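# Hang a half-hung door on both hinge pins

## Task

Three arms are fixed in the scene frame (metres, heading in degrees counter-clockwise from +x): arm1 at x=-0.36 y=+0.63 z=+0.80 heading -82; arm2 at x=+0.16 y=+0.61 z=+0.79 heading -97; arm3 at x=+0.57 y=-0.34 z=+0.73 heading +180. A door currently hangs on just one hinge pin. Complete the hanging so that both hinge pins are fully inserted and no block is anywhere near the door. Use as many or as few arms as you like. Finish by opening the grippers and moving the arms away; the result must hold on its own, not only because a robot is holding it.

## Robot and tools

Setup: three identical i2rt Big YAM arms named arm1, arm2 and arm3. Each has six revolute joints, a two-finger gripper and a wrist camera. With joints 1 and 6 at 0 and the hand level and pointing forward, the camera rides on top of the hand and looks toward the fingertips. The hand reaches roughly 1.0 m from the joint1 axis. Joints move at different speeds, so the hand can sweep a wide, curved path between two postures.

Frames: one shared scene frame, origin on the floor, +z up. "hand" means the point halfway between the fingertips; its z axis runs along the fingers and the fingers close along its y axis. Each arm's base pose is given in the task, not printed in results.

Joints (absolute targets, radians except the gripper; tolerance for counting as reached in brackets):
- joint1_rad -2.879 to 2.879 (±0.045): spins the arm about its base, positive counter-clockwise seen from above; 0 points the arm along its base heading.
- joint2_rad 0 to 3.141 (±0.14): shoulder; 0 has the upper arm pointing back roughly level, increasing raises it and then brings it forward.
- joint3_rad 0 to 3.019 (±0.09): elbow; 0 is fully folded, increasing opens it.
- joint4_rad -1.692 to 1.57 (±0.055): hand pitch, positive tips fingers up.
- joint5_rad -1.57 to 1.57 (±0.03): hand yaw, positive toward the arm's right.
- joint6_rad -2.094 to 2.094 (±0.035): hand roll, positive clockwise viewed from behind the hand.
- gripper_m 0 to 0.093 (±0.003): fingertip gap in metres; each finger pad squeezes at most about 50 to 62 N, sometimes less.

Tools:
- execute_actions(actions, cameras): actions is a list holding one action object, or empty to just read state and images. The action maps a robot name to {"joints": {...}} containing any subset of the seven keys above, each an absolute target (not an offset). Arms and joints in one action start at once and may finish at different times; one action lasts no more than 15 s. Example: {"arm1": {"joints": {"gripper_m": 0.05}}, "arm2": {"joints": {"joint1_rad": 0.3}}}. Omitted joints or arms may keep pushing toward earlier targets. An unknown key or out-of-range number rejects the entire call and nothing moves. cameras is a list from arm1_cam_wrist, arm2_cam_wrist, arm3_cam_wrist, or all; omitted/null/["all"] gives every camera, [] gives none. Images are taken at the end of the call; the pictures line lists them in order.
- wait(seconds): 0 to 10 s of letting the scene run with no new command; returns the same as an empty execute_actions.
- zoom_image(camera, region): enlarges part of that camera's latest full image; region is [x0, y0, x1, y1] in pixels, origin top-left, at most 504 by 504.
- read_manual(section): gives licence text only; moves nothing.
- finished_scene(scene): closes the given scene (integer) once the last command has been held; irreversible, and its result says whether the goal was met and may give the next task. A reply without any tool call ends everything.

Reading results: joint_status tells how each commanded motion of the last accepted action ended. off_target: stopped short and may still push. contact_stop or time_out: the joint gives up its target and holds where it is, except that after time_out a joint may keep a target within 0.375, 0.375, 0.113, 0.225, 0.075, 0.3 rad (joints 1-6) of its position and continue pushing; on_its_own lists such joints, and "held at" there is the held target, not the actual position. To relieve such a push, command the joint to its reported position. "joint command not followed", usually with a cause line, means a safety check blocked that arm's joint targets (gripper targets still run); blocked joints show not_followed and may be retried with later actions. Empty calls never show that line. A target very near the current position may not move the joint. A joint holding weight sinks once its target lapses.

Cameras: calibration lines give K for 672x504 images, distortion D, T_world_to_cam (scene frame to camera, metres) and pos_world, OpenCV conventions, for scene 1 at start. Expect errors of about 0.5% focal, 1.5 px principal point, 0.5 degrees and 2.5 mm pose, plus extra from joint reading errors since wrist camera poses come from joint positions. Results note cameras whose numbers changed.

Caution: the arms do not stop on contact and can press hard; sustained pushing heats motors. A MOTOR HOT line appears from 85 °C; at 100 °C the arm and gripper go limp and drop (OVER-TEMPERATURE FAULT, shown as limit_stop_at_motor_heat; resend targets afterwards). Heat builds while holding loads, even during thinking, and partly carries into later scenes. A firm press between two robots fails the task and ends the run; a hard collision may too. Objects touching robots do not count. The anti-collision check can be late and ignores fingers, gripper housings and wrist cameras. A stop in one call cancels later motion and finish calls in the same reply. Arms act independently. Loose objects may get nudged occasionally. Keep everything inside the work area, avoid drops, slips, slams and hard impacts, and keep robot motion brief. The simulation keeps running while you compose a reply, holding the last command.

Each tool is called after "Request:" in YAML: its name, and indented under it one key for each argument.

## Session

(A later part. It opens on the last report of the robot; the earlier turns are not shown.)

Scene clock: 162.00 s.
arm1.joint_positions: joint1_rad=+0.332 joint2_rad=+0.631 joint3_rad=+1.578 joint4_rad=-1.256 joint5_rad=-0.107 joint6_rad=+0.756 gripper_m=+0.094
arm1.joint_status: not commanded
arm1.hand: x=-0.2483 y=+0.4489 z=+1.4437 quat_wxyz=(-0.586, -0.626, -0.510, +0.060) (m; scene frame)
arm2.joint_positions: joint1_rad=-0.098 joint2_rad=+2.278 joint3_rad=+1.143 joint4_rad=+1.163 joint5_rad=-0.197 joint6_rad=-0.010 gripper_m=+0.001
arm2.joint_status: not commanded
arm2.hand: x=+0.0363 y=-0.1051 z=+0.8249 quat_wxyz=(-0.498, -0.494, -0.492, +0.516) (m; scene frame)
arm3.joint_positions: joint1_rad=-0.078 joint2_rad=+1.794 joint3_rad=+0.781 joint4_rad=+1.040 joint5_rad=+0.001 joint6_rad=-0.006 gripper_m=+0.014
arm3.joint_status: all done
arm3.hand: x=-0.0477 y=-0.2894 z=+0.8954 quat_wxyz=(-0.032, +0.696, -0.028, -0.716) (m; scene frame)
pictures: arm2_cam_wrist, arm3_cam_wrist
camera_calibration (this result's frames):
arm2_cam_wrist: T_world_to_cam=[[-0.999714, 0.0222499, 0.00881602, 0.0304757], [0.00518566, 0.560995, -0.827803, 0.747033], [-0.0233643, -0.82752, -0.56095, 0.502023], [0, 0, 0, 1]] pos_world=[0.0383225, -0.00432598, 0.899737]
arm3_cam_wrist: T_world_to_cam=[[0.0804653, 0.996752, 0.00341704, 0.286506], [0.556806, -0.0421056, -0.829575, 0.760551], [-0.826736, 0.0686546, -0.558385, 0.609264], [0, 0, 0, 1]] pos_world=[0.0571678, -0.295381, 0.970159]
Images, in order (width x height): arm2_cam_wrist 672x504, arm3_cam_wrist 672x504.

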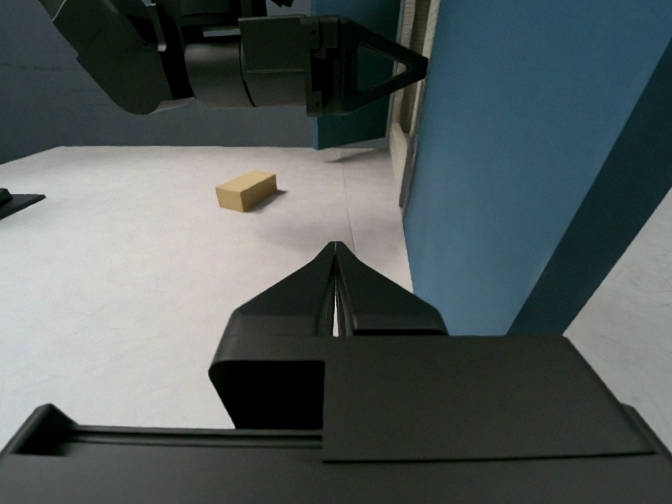

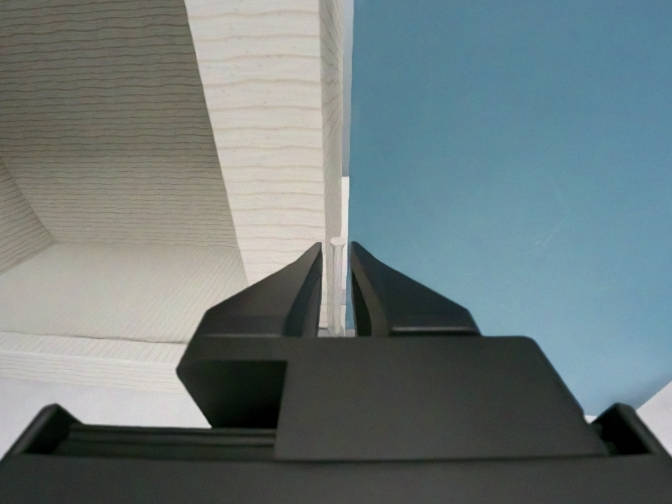

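Request:
execute_actions:
  actions:
    - {"arm3":{"joints":{"joint2_rad":1.69,"joint3_rad":0.69,"joint4_rad":0.95}},"arm2":{"joints":{"joint2_rad":2.13,"joint3_rad":0.88,"joint4_rad":1.27,"gripper_m":0.055}}}
  cameras: []

Request:
execute_actions:
  actions:
    - {"arm3":{"joints":{"gripper_m":0.06}},"arm2":{"joints":{"joint1_rad":-0.19}}}
  cameras: ["arm2_cam_wrist","arm3_cam_wrist"]

Scene clock: 170.17 s.
arm1.joint_positions: joint1_rad=+0.332 joint2_rad=+0.631 joint3_rad=+1.578 joint4_rad=-1.256 joint5_rad=-0.107 joint6_rad=+0.756 gripper_m=+0.094
arm1.joint_status: not commanded
arm1.hand: x=-0.2483 y=+0.4489 z=+1.4437 quat_wxyz=(-0.586, -0.626, -0.510, +0.060) (m; scene frame)
arm2.joint_positions: joint1_rad=-0.098 joint2_rad=+2.120 joint3_rad=+0.882 joint4_rad=+1.250 joint5_rad=-0.198 joint6_rad=-0.009 gripper_m=+0.055
arm2.joint_status: all done
arm2.hand: x=+0.0534 y=-0.0283 z=+0.8499 quat_wxyz=(-0.495, -0.499, -0.495, +0.511) (m; scene frame)
arm3.joint_positions: joint1_rad=-0.078 joint2_rad=+1.696 joint3_rad=+0.692 joint4_rad=+0.959 joint5_rad=+0.001 joint6_rad=-0.006 gripper_m=+0.014
arm3.joint_status: all done
arm3.hand: x=-0.0153 y=-0.2921 z=+0.8923 quat_wxyz=(-0.030, +0.722, -0.029, -0.691) (m; scene frame)
pictures: none
No camera images: the call's "cameras" was empty. Leave "cameras" out to get every camera's image.

Scene clock: 171.17 s.
arm1.joint_positions: joint1_rad=+0.332 joint2_rad=+0.631 joint3_rad=+1.578 joint4_rad=-1.256 joint5_rad=-0.107 joint6_rad=+0.756 gripper_m=+0.094
arm1.joint_status: not commanded
arm1.hand: x=-0.2483 y=+0.4489 z=+1.4437 quat_wxyz=(-0.586, -0.626, -0.510, +0.060) (m; scene frame)
arm2.joint_positions: joint1_rad=-0.197 joint2_rad=+2.120 joint3_rad=+0.882 joint4_rad=+1.250 joint5_rad=-0.199 joint6_rad=-0.009 gripper_m=+0.055
arm2.joint_status: all done
arm2.hand: x=-0.0086 y=-0.0147 z=+0.8499 quat_wxyz=(-0.470, -0.522, -0.470, +0.534) (m; scene frame)
arm3.joint_positions: joint1_rad=-0.078 joint2_rad=+1.696 joint3_rad=+0.692 joint4_rad=+0.959 joint5_rad=+0.001 joint6_rad=-0.006 gripper_m=+0.060
arm3.joint_status: all done
arm3.hand: x=-0.0153 y=-0.2921 z=+0.8923 quat_wxyz=(-0.030, +0.722, -0.029, -0.691) (m; scene frame)
pictures: arm2_cam_wrist, arm3_cam_wrist
camera_calibration (this result's frames):
arm2_cam_wrist: T_world_to_cam=[[-0.992913, 0.118739, 0.00495551, -0.0119668], [0.0641194, 0.570352, -0.818894, 0.710301], [-0.100061, -0.812773, -0.573924, 0.60042], [0, 0, 0, 1]] pos_world=[0.00265249, 0.084304, 0.926316]
arm3_cam_wrist: T_world_to_cam=[[0.0800864, 0.996783, 0.00319898, 0.286812], [0.615218, -0.046904, -0.786961, 0.701238], [-0.784279, 0.064993, -0.616995, 0.686437], [0, 0, 0, 1]] pos_world=[0.0839742, -0.297612, 0.974457]
Images, in order (width x height): arm2_cam_wrist 672x504, arm3_cam_wrist 672x504.

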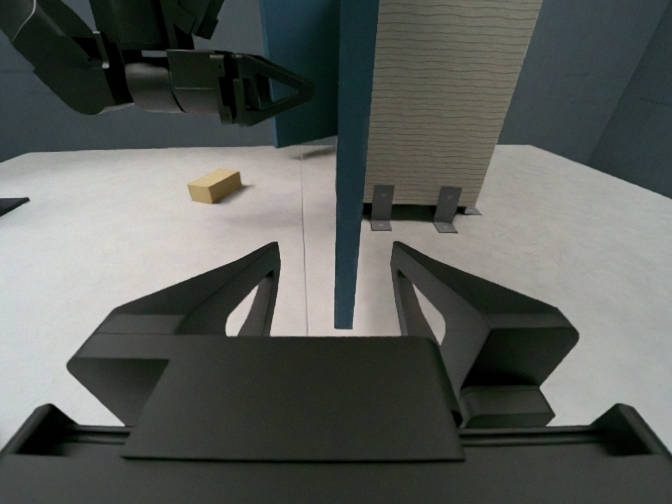

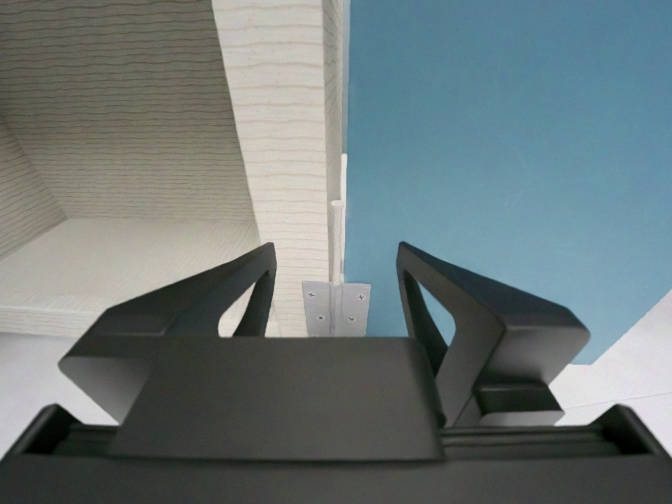

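Request:
execute_actions:
  actions:
    - {"arm2":{"joints":{"joint2_rad":2.195,"joint3_rad":1.11,"joint4_rad":1.105,"joint5_rad":-0.215}}}
  cameras: ["arm2_cam_wrist"]

Scene clock: 175.83 s.
arm1.joint_positions: joint1_rad=+0.332 joint2_rad=+0.631 joint3_rad=+1.578 joint4_rad=-1.256 joint5_rad=-0.107 joint6_rad=+0.756 gripper_m=+0.094
arm1.joint_status: not commanded
arm1.hand: x=-0.2483 y=+0.4489 z=+1.4437 quat_wxyz=(-0.586, -0.626, -0.510, +0.060) (m; scene frame)
arm2.joint_positions: joint1_rad=-0.197 joint2_rad=+2.187 joint3_rad=+1.090 joint4_rad=+1.125 joint5_rad=-0.213 joint6_rad=-0.009 gripper_m=+0.055
arm2.joint_status: all done
arm2.hand: x=-0.0275 y=-0.0798 z=+0.8571 quat_wxyz=(-0.476, -0.514, -0.471, +0.536) (m; scene frame)
arm3.joint_positions: joint1_rad=-0.078 joint2_rad=+1.696 joint3_rad=+0.692 joint4_rad=+0.959 joint5_rad=+0.001 joint6_rad=-0.006 gripper_m=+0.060
arm3.joint_status: not commanded
arm3.hand: x=-0.0153 y=-0.2921 z=+0.8923 quat_wxyz=(-0.030, +0.722, -0.029, -0.691) (m; scene frame)
pictures: arm2_cam_wrist
camera_calibration (this result's frames):
arm2_cam_wrist: T_world_to_cam=[[-0.994416, 0.105196, 0.00840205, -0.0270956], [0.0521413, 0.558984, -0.827538, 0.760637], [-0.0917507, -0.822479, -0.561347, 0.538424], [0, 0, 0, 1]] pos_world=[-0.0172042, 0.0205084, 0.931926]
Images, in order (width x height): arm2_cam_wrist 672x504.

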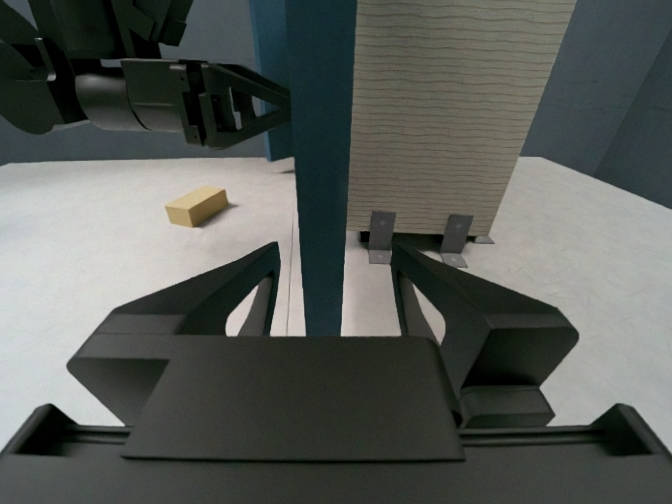

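Request:
execute_actions:
  actions:
    - {"arm2":{"joints":{"gripper_m":0.0,"joint3_rad":1.09,"joint4_rad":1.125}}}
  cameras: []

Request:
execute_actions:
  actions:
    - {"arm2":{"joints":{"joint2_rad":2.12}}}
  cameras: ["arm3_cam_wrist"]

Scene clock: 181.23 s.
arm1.joint_positions: joint1_rad=+0.332 joint2_rad=+0.631 joint3_rad=+1.578 joint4_rad=-1.256 joint5_rad=-0.107 joint6_rad=+0.756 gripper_m=+0.094
arm1.joint_status: not commanded
arm1.hand: x=-0.2483 y=+0.4489 z=+1.4437 quat_wxyz=(-0.586, -0.626, -0.510, +0.060) (m; scene frame)
arm2.joint_positions: joint1_rad=-0.197 joint2_rad=+2.187 joint3_rad=+1.090 joint4_rad=+1.125 joint5_rad=-0.207 joint6_rad=+0.001 gripper_m=+0.014
arm2.joint_status: gripper_m off_target (ended at +0.014, target +0.000); the others done
arm2.hand: x=-0.0285 y=-0.0796 z=+0.8571 quat_wxyz=(-0.477, -0.518, -0.467, +0.535) (m; scene frame)
arm3.joint_positions: joint1_rad=-0.078 joint2_rad=+1.696 joint3_rad=+0.692 joint4_rad=+0.959 joint5_rad=+0.001 joint6_rad=-0.006 gripper_m=+0.060
arm3.joint_status: not commanded
arm3.hand: x=-0.0153 y=-0.2921 z=+0.8923 quat_wxyz=(-0.030, +0.722, -0.029, -0.691) (m; scene frame)
pictures: none
No camera images: the call's "cameras" was empty. Leave "cameras" out to get every camera's image.

Scene clock: 181.90 s.
arm1.joint_positions: joint1_rad=+0.332 joint2_rad=+0.631 joint3_rad=+1.578 joint4_rad=-1.256 joint5_rad=-0.107 joint6_rad=+0.756 gripper_m=+0.094
arm1.joint_status: not commanded
arm1.hand: x=-0.2483 y=+0.4489 z=+1.4437 quat_wxyz=(-0.586, -0.626, -0.510, +0.060) (m; scene frame)
arm2.joint_positions: joint1_rad=-0.197 joint2_rad=+2.180 joint3_rad=+1.088 joint4_rad=+1.118 joint5_rad=-0.207 joint6_rad=+0.001 gripper_m=+0.014
arm2.joint_status: all done
arm2.hand: x=-0.0285 y=-0.0795 z=+0.8596 quat_wxyz=(-0.477, -0.519, -0.467, +0.534) (m; scene frame)
arm3.joint_positions: joint1_rad=-0.078 joint2_rad=+1.696 joint3_rad=+0.692 joint4_rad=+0.959 joint5_rad=+0.001 joint6_rad=-0.006 gripper_m=+0.060
arm3.joint_status: not commanded
arm3.hand: x=-0.0153 y=-0.2921 z=+0.8923 quat_wxyz=(-0.030, +0.722, -0.029, -0.691) (m; scene frame)
pictures: arm3_cam_wrist
camera_calibration (this result's frames):
arm3_cam_wrist: T_world_to_cam=[[0.0800864, 0.996783, 0.00319898, 0.286812], [0.615218, -0.046904, -0.786961, 0.701238], [-0.784279, 0.064993, -0.616995, 0.686437], [0, 0, 0, 1]] pos_world=[0.0839742, -0.297612, 0.974457]
Images, in order (width x height): arm3_cam_wrist 672x504.

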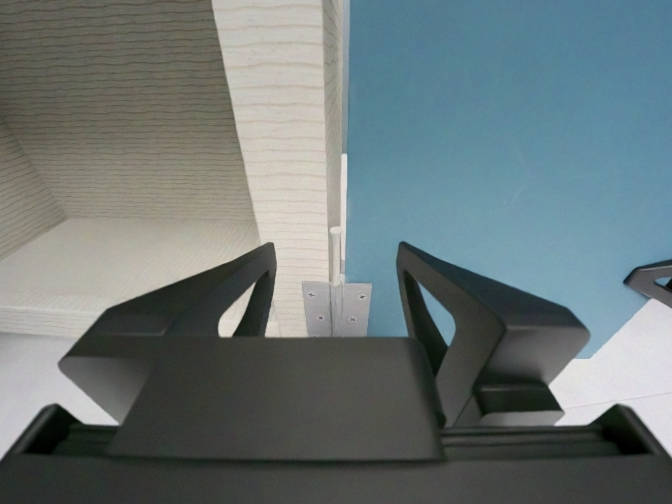

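Progress. Continue wiggling.

Request:
execute_actions:
  actions:
    - {"arm2":{"joints":{"joint2_rad":2.20}}}
  cameras: ["arm3_cam_wrist"]

Request:
execute_actions:
  actions:
    - {"arm2":{"joints":{"joint2_rad":2.11}}}
  cameras: ["arm3_cam_wrist"]

Scene clock: 186.67 s.
arm1.joint_positions: joint1_rad=+0.332 joint2_rad=+0.631 joint3_rad=+1.578 joint4_rad=-1.256 joint5_rad=-0.107 joint6_rad=+0.756 gripper_m=+0.094
arm1.joint_status: not commanded
arm1.hand: x=-0.2483 y=+0.4489 z=+1.4437 quat_wxyz=(-0.586, -0.626, -0.510, +0.060) (m; scene frame)
arm2.joint_positions: joint1_rad=-0.197 joint2_rad=+2.182 joint3_rad=+1.088 joint4_rad=+1.118 joint5_rad=-0.207 joint6_rad=+0.002 gripper_m=+0.014
arm2.joint_status: all done
arm2.hand: x=-0.0284 y=-0.0794 z=+0.8580 quat_wxyz=(-0.477, -0.519, -0.467, +0.534) (m; scene frame)
arm3.joint_positions: joint1_rad=-0.078 joint2_rad=+1.696 joint3_rad=+0.692 joint4_rad=+0.959 joint5_rad=+0.001 joint6_rad=-0.006 gripper_m=+0.060
arm3.joint_status: not commanded
arm3.hand: x=-0.0153 y=-0.2921 z=+0.8923 quat_wxyz=(-0.030, +0.722, -0.029, -0.691) (m; scene frame)
pictures: arm3_cam_wrist
camera_calibration (this result's frames):
arm3_cam_wrist: T_world_to_cam=[[0.0800864, 0.996783, 0.00319898, 0.286812], [0.615218, -0.046904, -0.786961, 0.701238], [-0.784279, 0.064993, -0.616995, 0.686437], [0, 0, 0, 1]] pos_world=[0.0839742, -0.297612, 0.974457]
Images, in order (width x height): arm3_cam_wrist 672x504.

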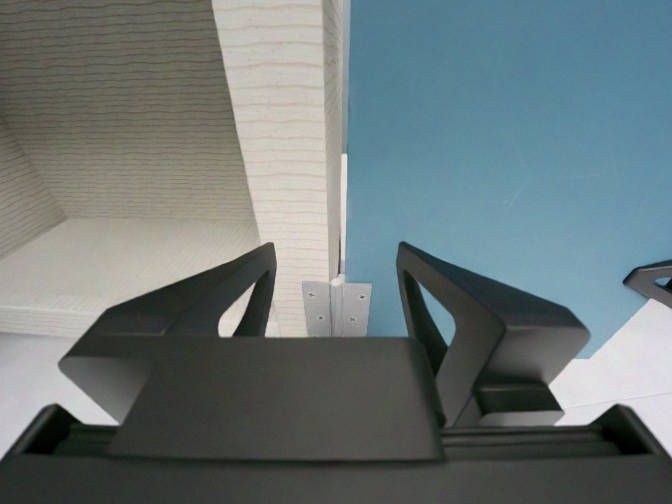

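Scene clock: 187.33 s.
arm1.joint_positions: joint1_rad=+0.332 joint2_rad=+0.631 joint3_rad=+1.578 joint4_rad=-1.256 joint5_rad=-0.107 joint6_rad=+0.756 gripper_m=+0.094
arm1.joint_status: not commanded
arm1.hand: x=-0.2483 y=+0.4489 z=+1.4437 quat_wxyz=(-0.586, -0.626, -0.510, +0.060) (m; scene frame)
arm2.joint_positions: joint1_rad=-0.197 joint2_rad=+2.178 joint3_rad=+1.088 joint4_rad=+1.115 joint5_rad=-0.207 joint6_rad=+0.002 gripper_m=+0.014
arm2.joint_status: all done
arm2.hand: x=-0.0285 y=-0.0796 z=+0.8598 quat_wxyz=(-0.477, -0.519, -0.467, +0.534) (m; scene frame)
arm3.joint_positions: joint1_rad=-0.078 joint2_rad=+1.696 joint3_rad=+0.692 joint4_rad=+0.959 joint5_rad=+0.001 joint6_rad=-0.006 gripper_m=+0.060
arm3.joint_status: not commanded
arm3.hand: x=-0.0153 y=-0.2921 z=+0.8923 quat_wxyz=(-0.030, +0.722, -0.029, -0.691) (m; scene frame)
pictures: arm3_cam_wrist
camera_calibration (this result's frames):
arm3_cam_wrist: T_world_to_cam=[[0.0800864, 0.996783, 0.00319898, 0.286812], [0.615218, -0.046904, -0.786961, 0.701238], [-0.784279, 0.064993, -0.616995, 0.686437], [0, 0, 0, 1]] pos_world=[0.0839742, -0.297612, 0.974457]
Images, in order (width x height): arm3_cam_wrist 672x504.

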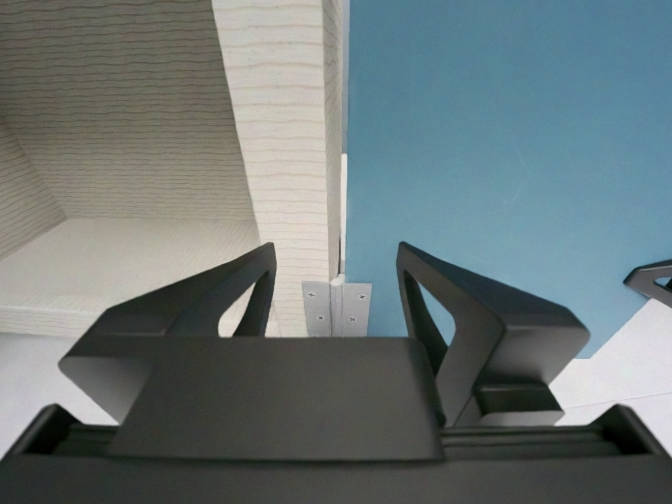

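Pin is in. Ease, release, retract.

Request:
execute_actions:
  actions:
    - {"arm2":{"joints":{"joint2_rad":2.19,"gripper_m":0.06}},"arm3":{"joints":{"joint2_rad":1.3,"joint3_rad":0.55}}}
  cameras: []

Request:
execute_actions:
  actions:
    - {"arm2":{"joints":{"joint2_rad":2.0,"joint3_rad":0.7,"joint4_rad":1.3}},"arm3":{"joints":{"joint2_rad":1.0,"joint4_rad":0.45}}}
  cameras: ["arm3_cam_wrist","arm2_cam_wrist"]

Scene clock: 194.03 s.
arm1.joint_positions: joint1_rad=+0.332 joint2_rad=+0.631 joint3_rad=+1.578 joint4_rad=-1.256 joint5_rad=-0.107 joint6_rad=+0.756 gripper_m=+0.094
arm1.joint_status: not commanded
arm1.hand: x=-0.2483 y=+0.4489 z=+1.4437 quat_wxyz=(-0.586, -0.626, -0.510, +0.060) (m; scene frame)
arm2.joint_positions: joint1_rad=-0.196 joint2_rad=+2.175 joint3_rad=+1.088 joint4_rad=+1.115 joint5_rad=-0.213 joint6_rad=+0.002 gripper_m=+0.060
arm2.joint_status: all done
arm2.hand: x=-0.0273 y=-0.0798 z=+0.8615 quat_wxyz=(-0.479, -0.517, -0.468, +0.533) (m; scene frame)
arm3.joint_positions: joint1_rad=-0.078 joint2_rad=+1.287 joint3_rad=+0.547 joint4_rad=+0.952 joint5_rad=+0.001 joint6_rad=-0.006 gripper_m=+0.060
arm3.joint_status: all done
arm3.hand: x=+0.0685 y=-0.2988 z=+1.0351 quat_wxyz=(-0.034, +0.627, -0.025, -0.777) (m; scene frame)
pictures: none
No camera images: the call's "cameras" was empty. Leave "cameras" out to get every camera's image.

Scene clock: 195.23 s.
arm1.joint_positions: joint1_rad=+0.332 joint2_rad=+0.631 joint3_rad=+1.578 joint4_rad=-1.256 joint5_rad=-0.107 joint6_rad=+0.756 gripper_m=+0.094
arm1.joint_status: not commanded
arm1.hand: x=-0.2483 y=+0.4489 z=+1.4437 quat_wxyz=(-0.586, -0.626, -0.510, +0.060) (m; scene frame)
arm2.joint_positions: joint1_rad=-0.196 joint2_rad=+1.986 joint3_rad=+0.700 joint4_rad=+1.281 joint5_rad=-0.213 joint6_rad=+0.002 gripper_m=+0.060
arm2.joint_status: all done
arm2.hand: x=+0.0120 y=+0.0403 z=+0.8717 quat_wxyz=(-0.473, -0.527, -0.474, +0.523) (m; scene frame)
arm3.joint_positions: joint1_rad=-0.078 joint2_rad=+0.990 joint3_rad=+0.547 joint4_rad=+0.459 joint5_rad=+0.001 joint6_rad=-0.006 gripper_m=+0.060
arm3.joint_status: all done
arm3.hand: x=+0.1099 y=-0.3022 z=+1.0521 quat_wxyz=(-0.031, +0.701, -0.028, -0.712) (m; scene frame)
pictures: arm2_cam_wrist, arm3_cam_wrist
camera_calibration (this result's frames):
arm2_cam_wrist: T_world_to_cam=[[-0.994458, 0.104702, -0.00953744, 0.0151307], [0.0692038, 0.583599, -0.809088, 0.686344], [-0.0791467, -0.805264, -0.58761, 0.671044], [0, 0, 0, 1]] pos_world=[0.0206601, 0.138233, 0.949769]
arm3_cam_wrist: T_world_to_cam=[[0.0804004, 0.996757, 0.00338226, 0.286159], [0.566857, -0.0429322, -0.822697, 0.793594], [-0.819884, 0.0680624, -0.56847, 0.837674], [0, 0, 0, 1]] pos_world=[0.213934, -0.308174, 1.12811]
Images, in order (width x height): arm2_cam_wrist 672x504, arm3_cam_wrist 672x504.

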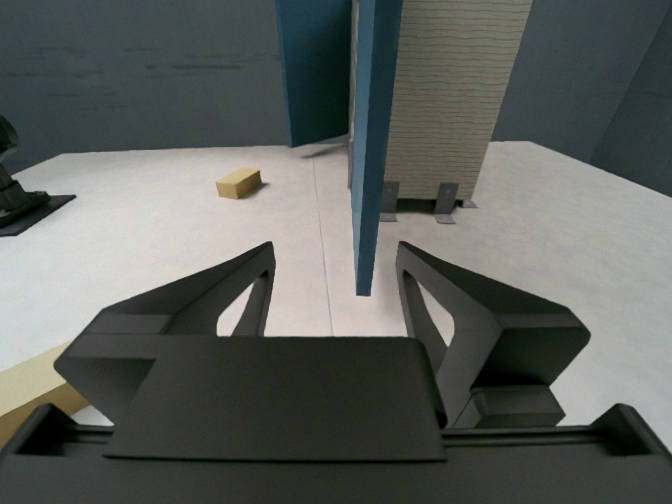

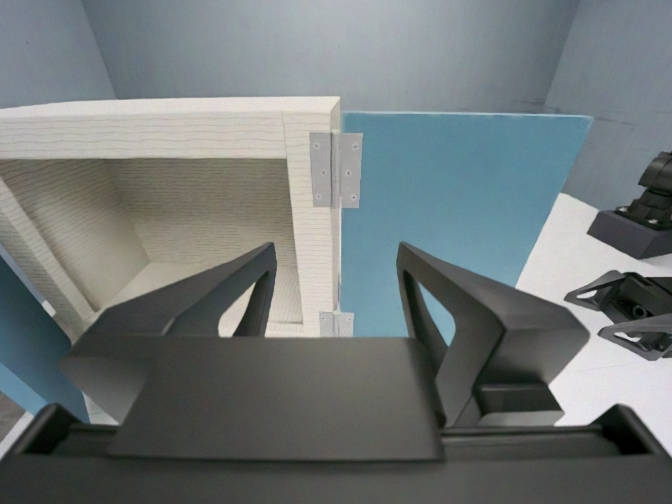

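Request:
zoom_image:
  camera: "arm3_cam_wrist"
  region: [290, 110, 390, 340]

Request:
execute_actions:
  actions:
    - {"arm2":{"joints":{"joint2_rad":1.2,"joint3_rad":0.5,"joint4_rad":0.5}},"arm3":{"joints":{"joint2_rad":0.6,"joint3_rad":0.4}}}
  cameras: ["arm1_cam_wrist"]

Region (290, 110, 390, 340) of arm3_cam_wrist's 672x504 image, scaled by 2.191, with more detail than that image has; it fills the left 219 columns of this view, and the rest is white.

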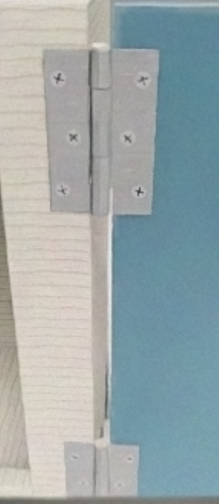

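Scene clock: 202.03 s.
arm1.joint_positions: joint1_rad=+0.332 joint2_rad=+0.631 joint3_rad=+1.578 joint4_rad=-1.256 joint5_rad=-0.107 joint6_rad=+0.756 gripper_m=+0.094
arm1.joint_status: not commanded
arm1.hand: x=-0.2483 y=+0.4489 z=+1.4437 quat_wxyz=(-0.586, -0.626, -0.510, +0.060) (m; scene frame)
arm2.joint_positions: joint1_rad=-0.196 joint2_rad=+1.203 joint3_rad=+0.501 joint4_rad=+0.519 joint5_rad=-0.213 joint6_rad=+0.002 gripper_m=+0.060
arm2.joint_status: all done
arm2.hand: x=+0.0454 y=+0.1424 z=+1.0072 quat_wxyz=(-0.440, -0.579, -0.503, +0.466) (m; scene frame)
arm3.joint_positions: joint1_rad=-0.078 joint2_rad=+0.593 joint3_rad=+0.396 joint4_rad=+0.451 joint5_rad=+0.001 joint6_rad=-0.006 gripper_m=+0.060
arm3.joint_status: all done
arm3.hand: x=+0.2132 y=-0.3107 z=+1.1132 quat_wxyz=(-0.035, +0.611, -0.025, -0.790) (m; scene frame)
pictures: arm1_cam_wrist
camera_calibration (this result's frames):
arm1_cam_wrist: T_world_to_cam=[[-0.711667, -0.195605, -0.674736, 0.884073], [0.0744882, 0.934031, -0.349339, 0.10487], [0.698556, -0.298873, -0.650149, 1.37221], [0, 0, 0, 1]] pos_world=[-0.337211, 0.485093, 1.52529]
Images, in order (width x height): arm1_cam_wrist 672x504.

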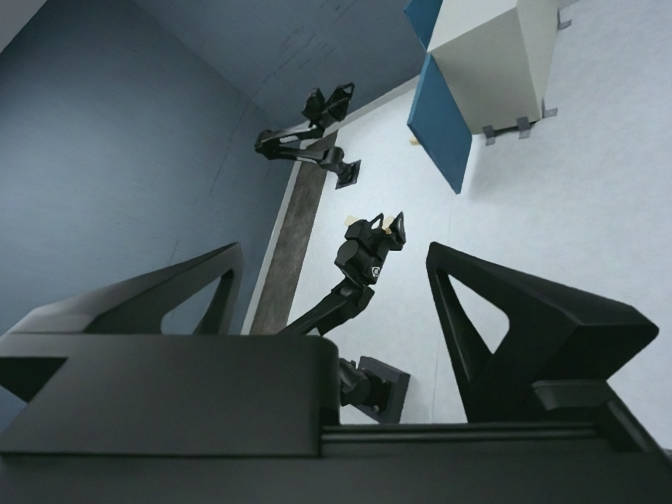

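Request:
finished_scene:
  scene: 2

The scene is finished: the task was done.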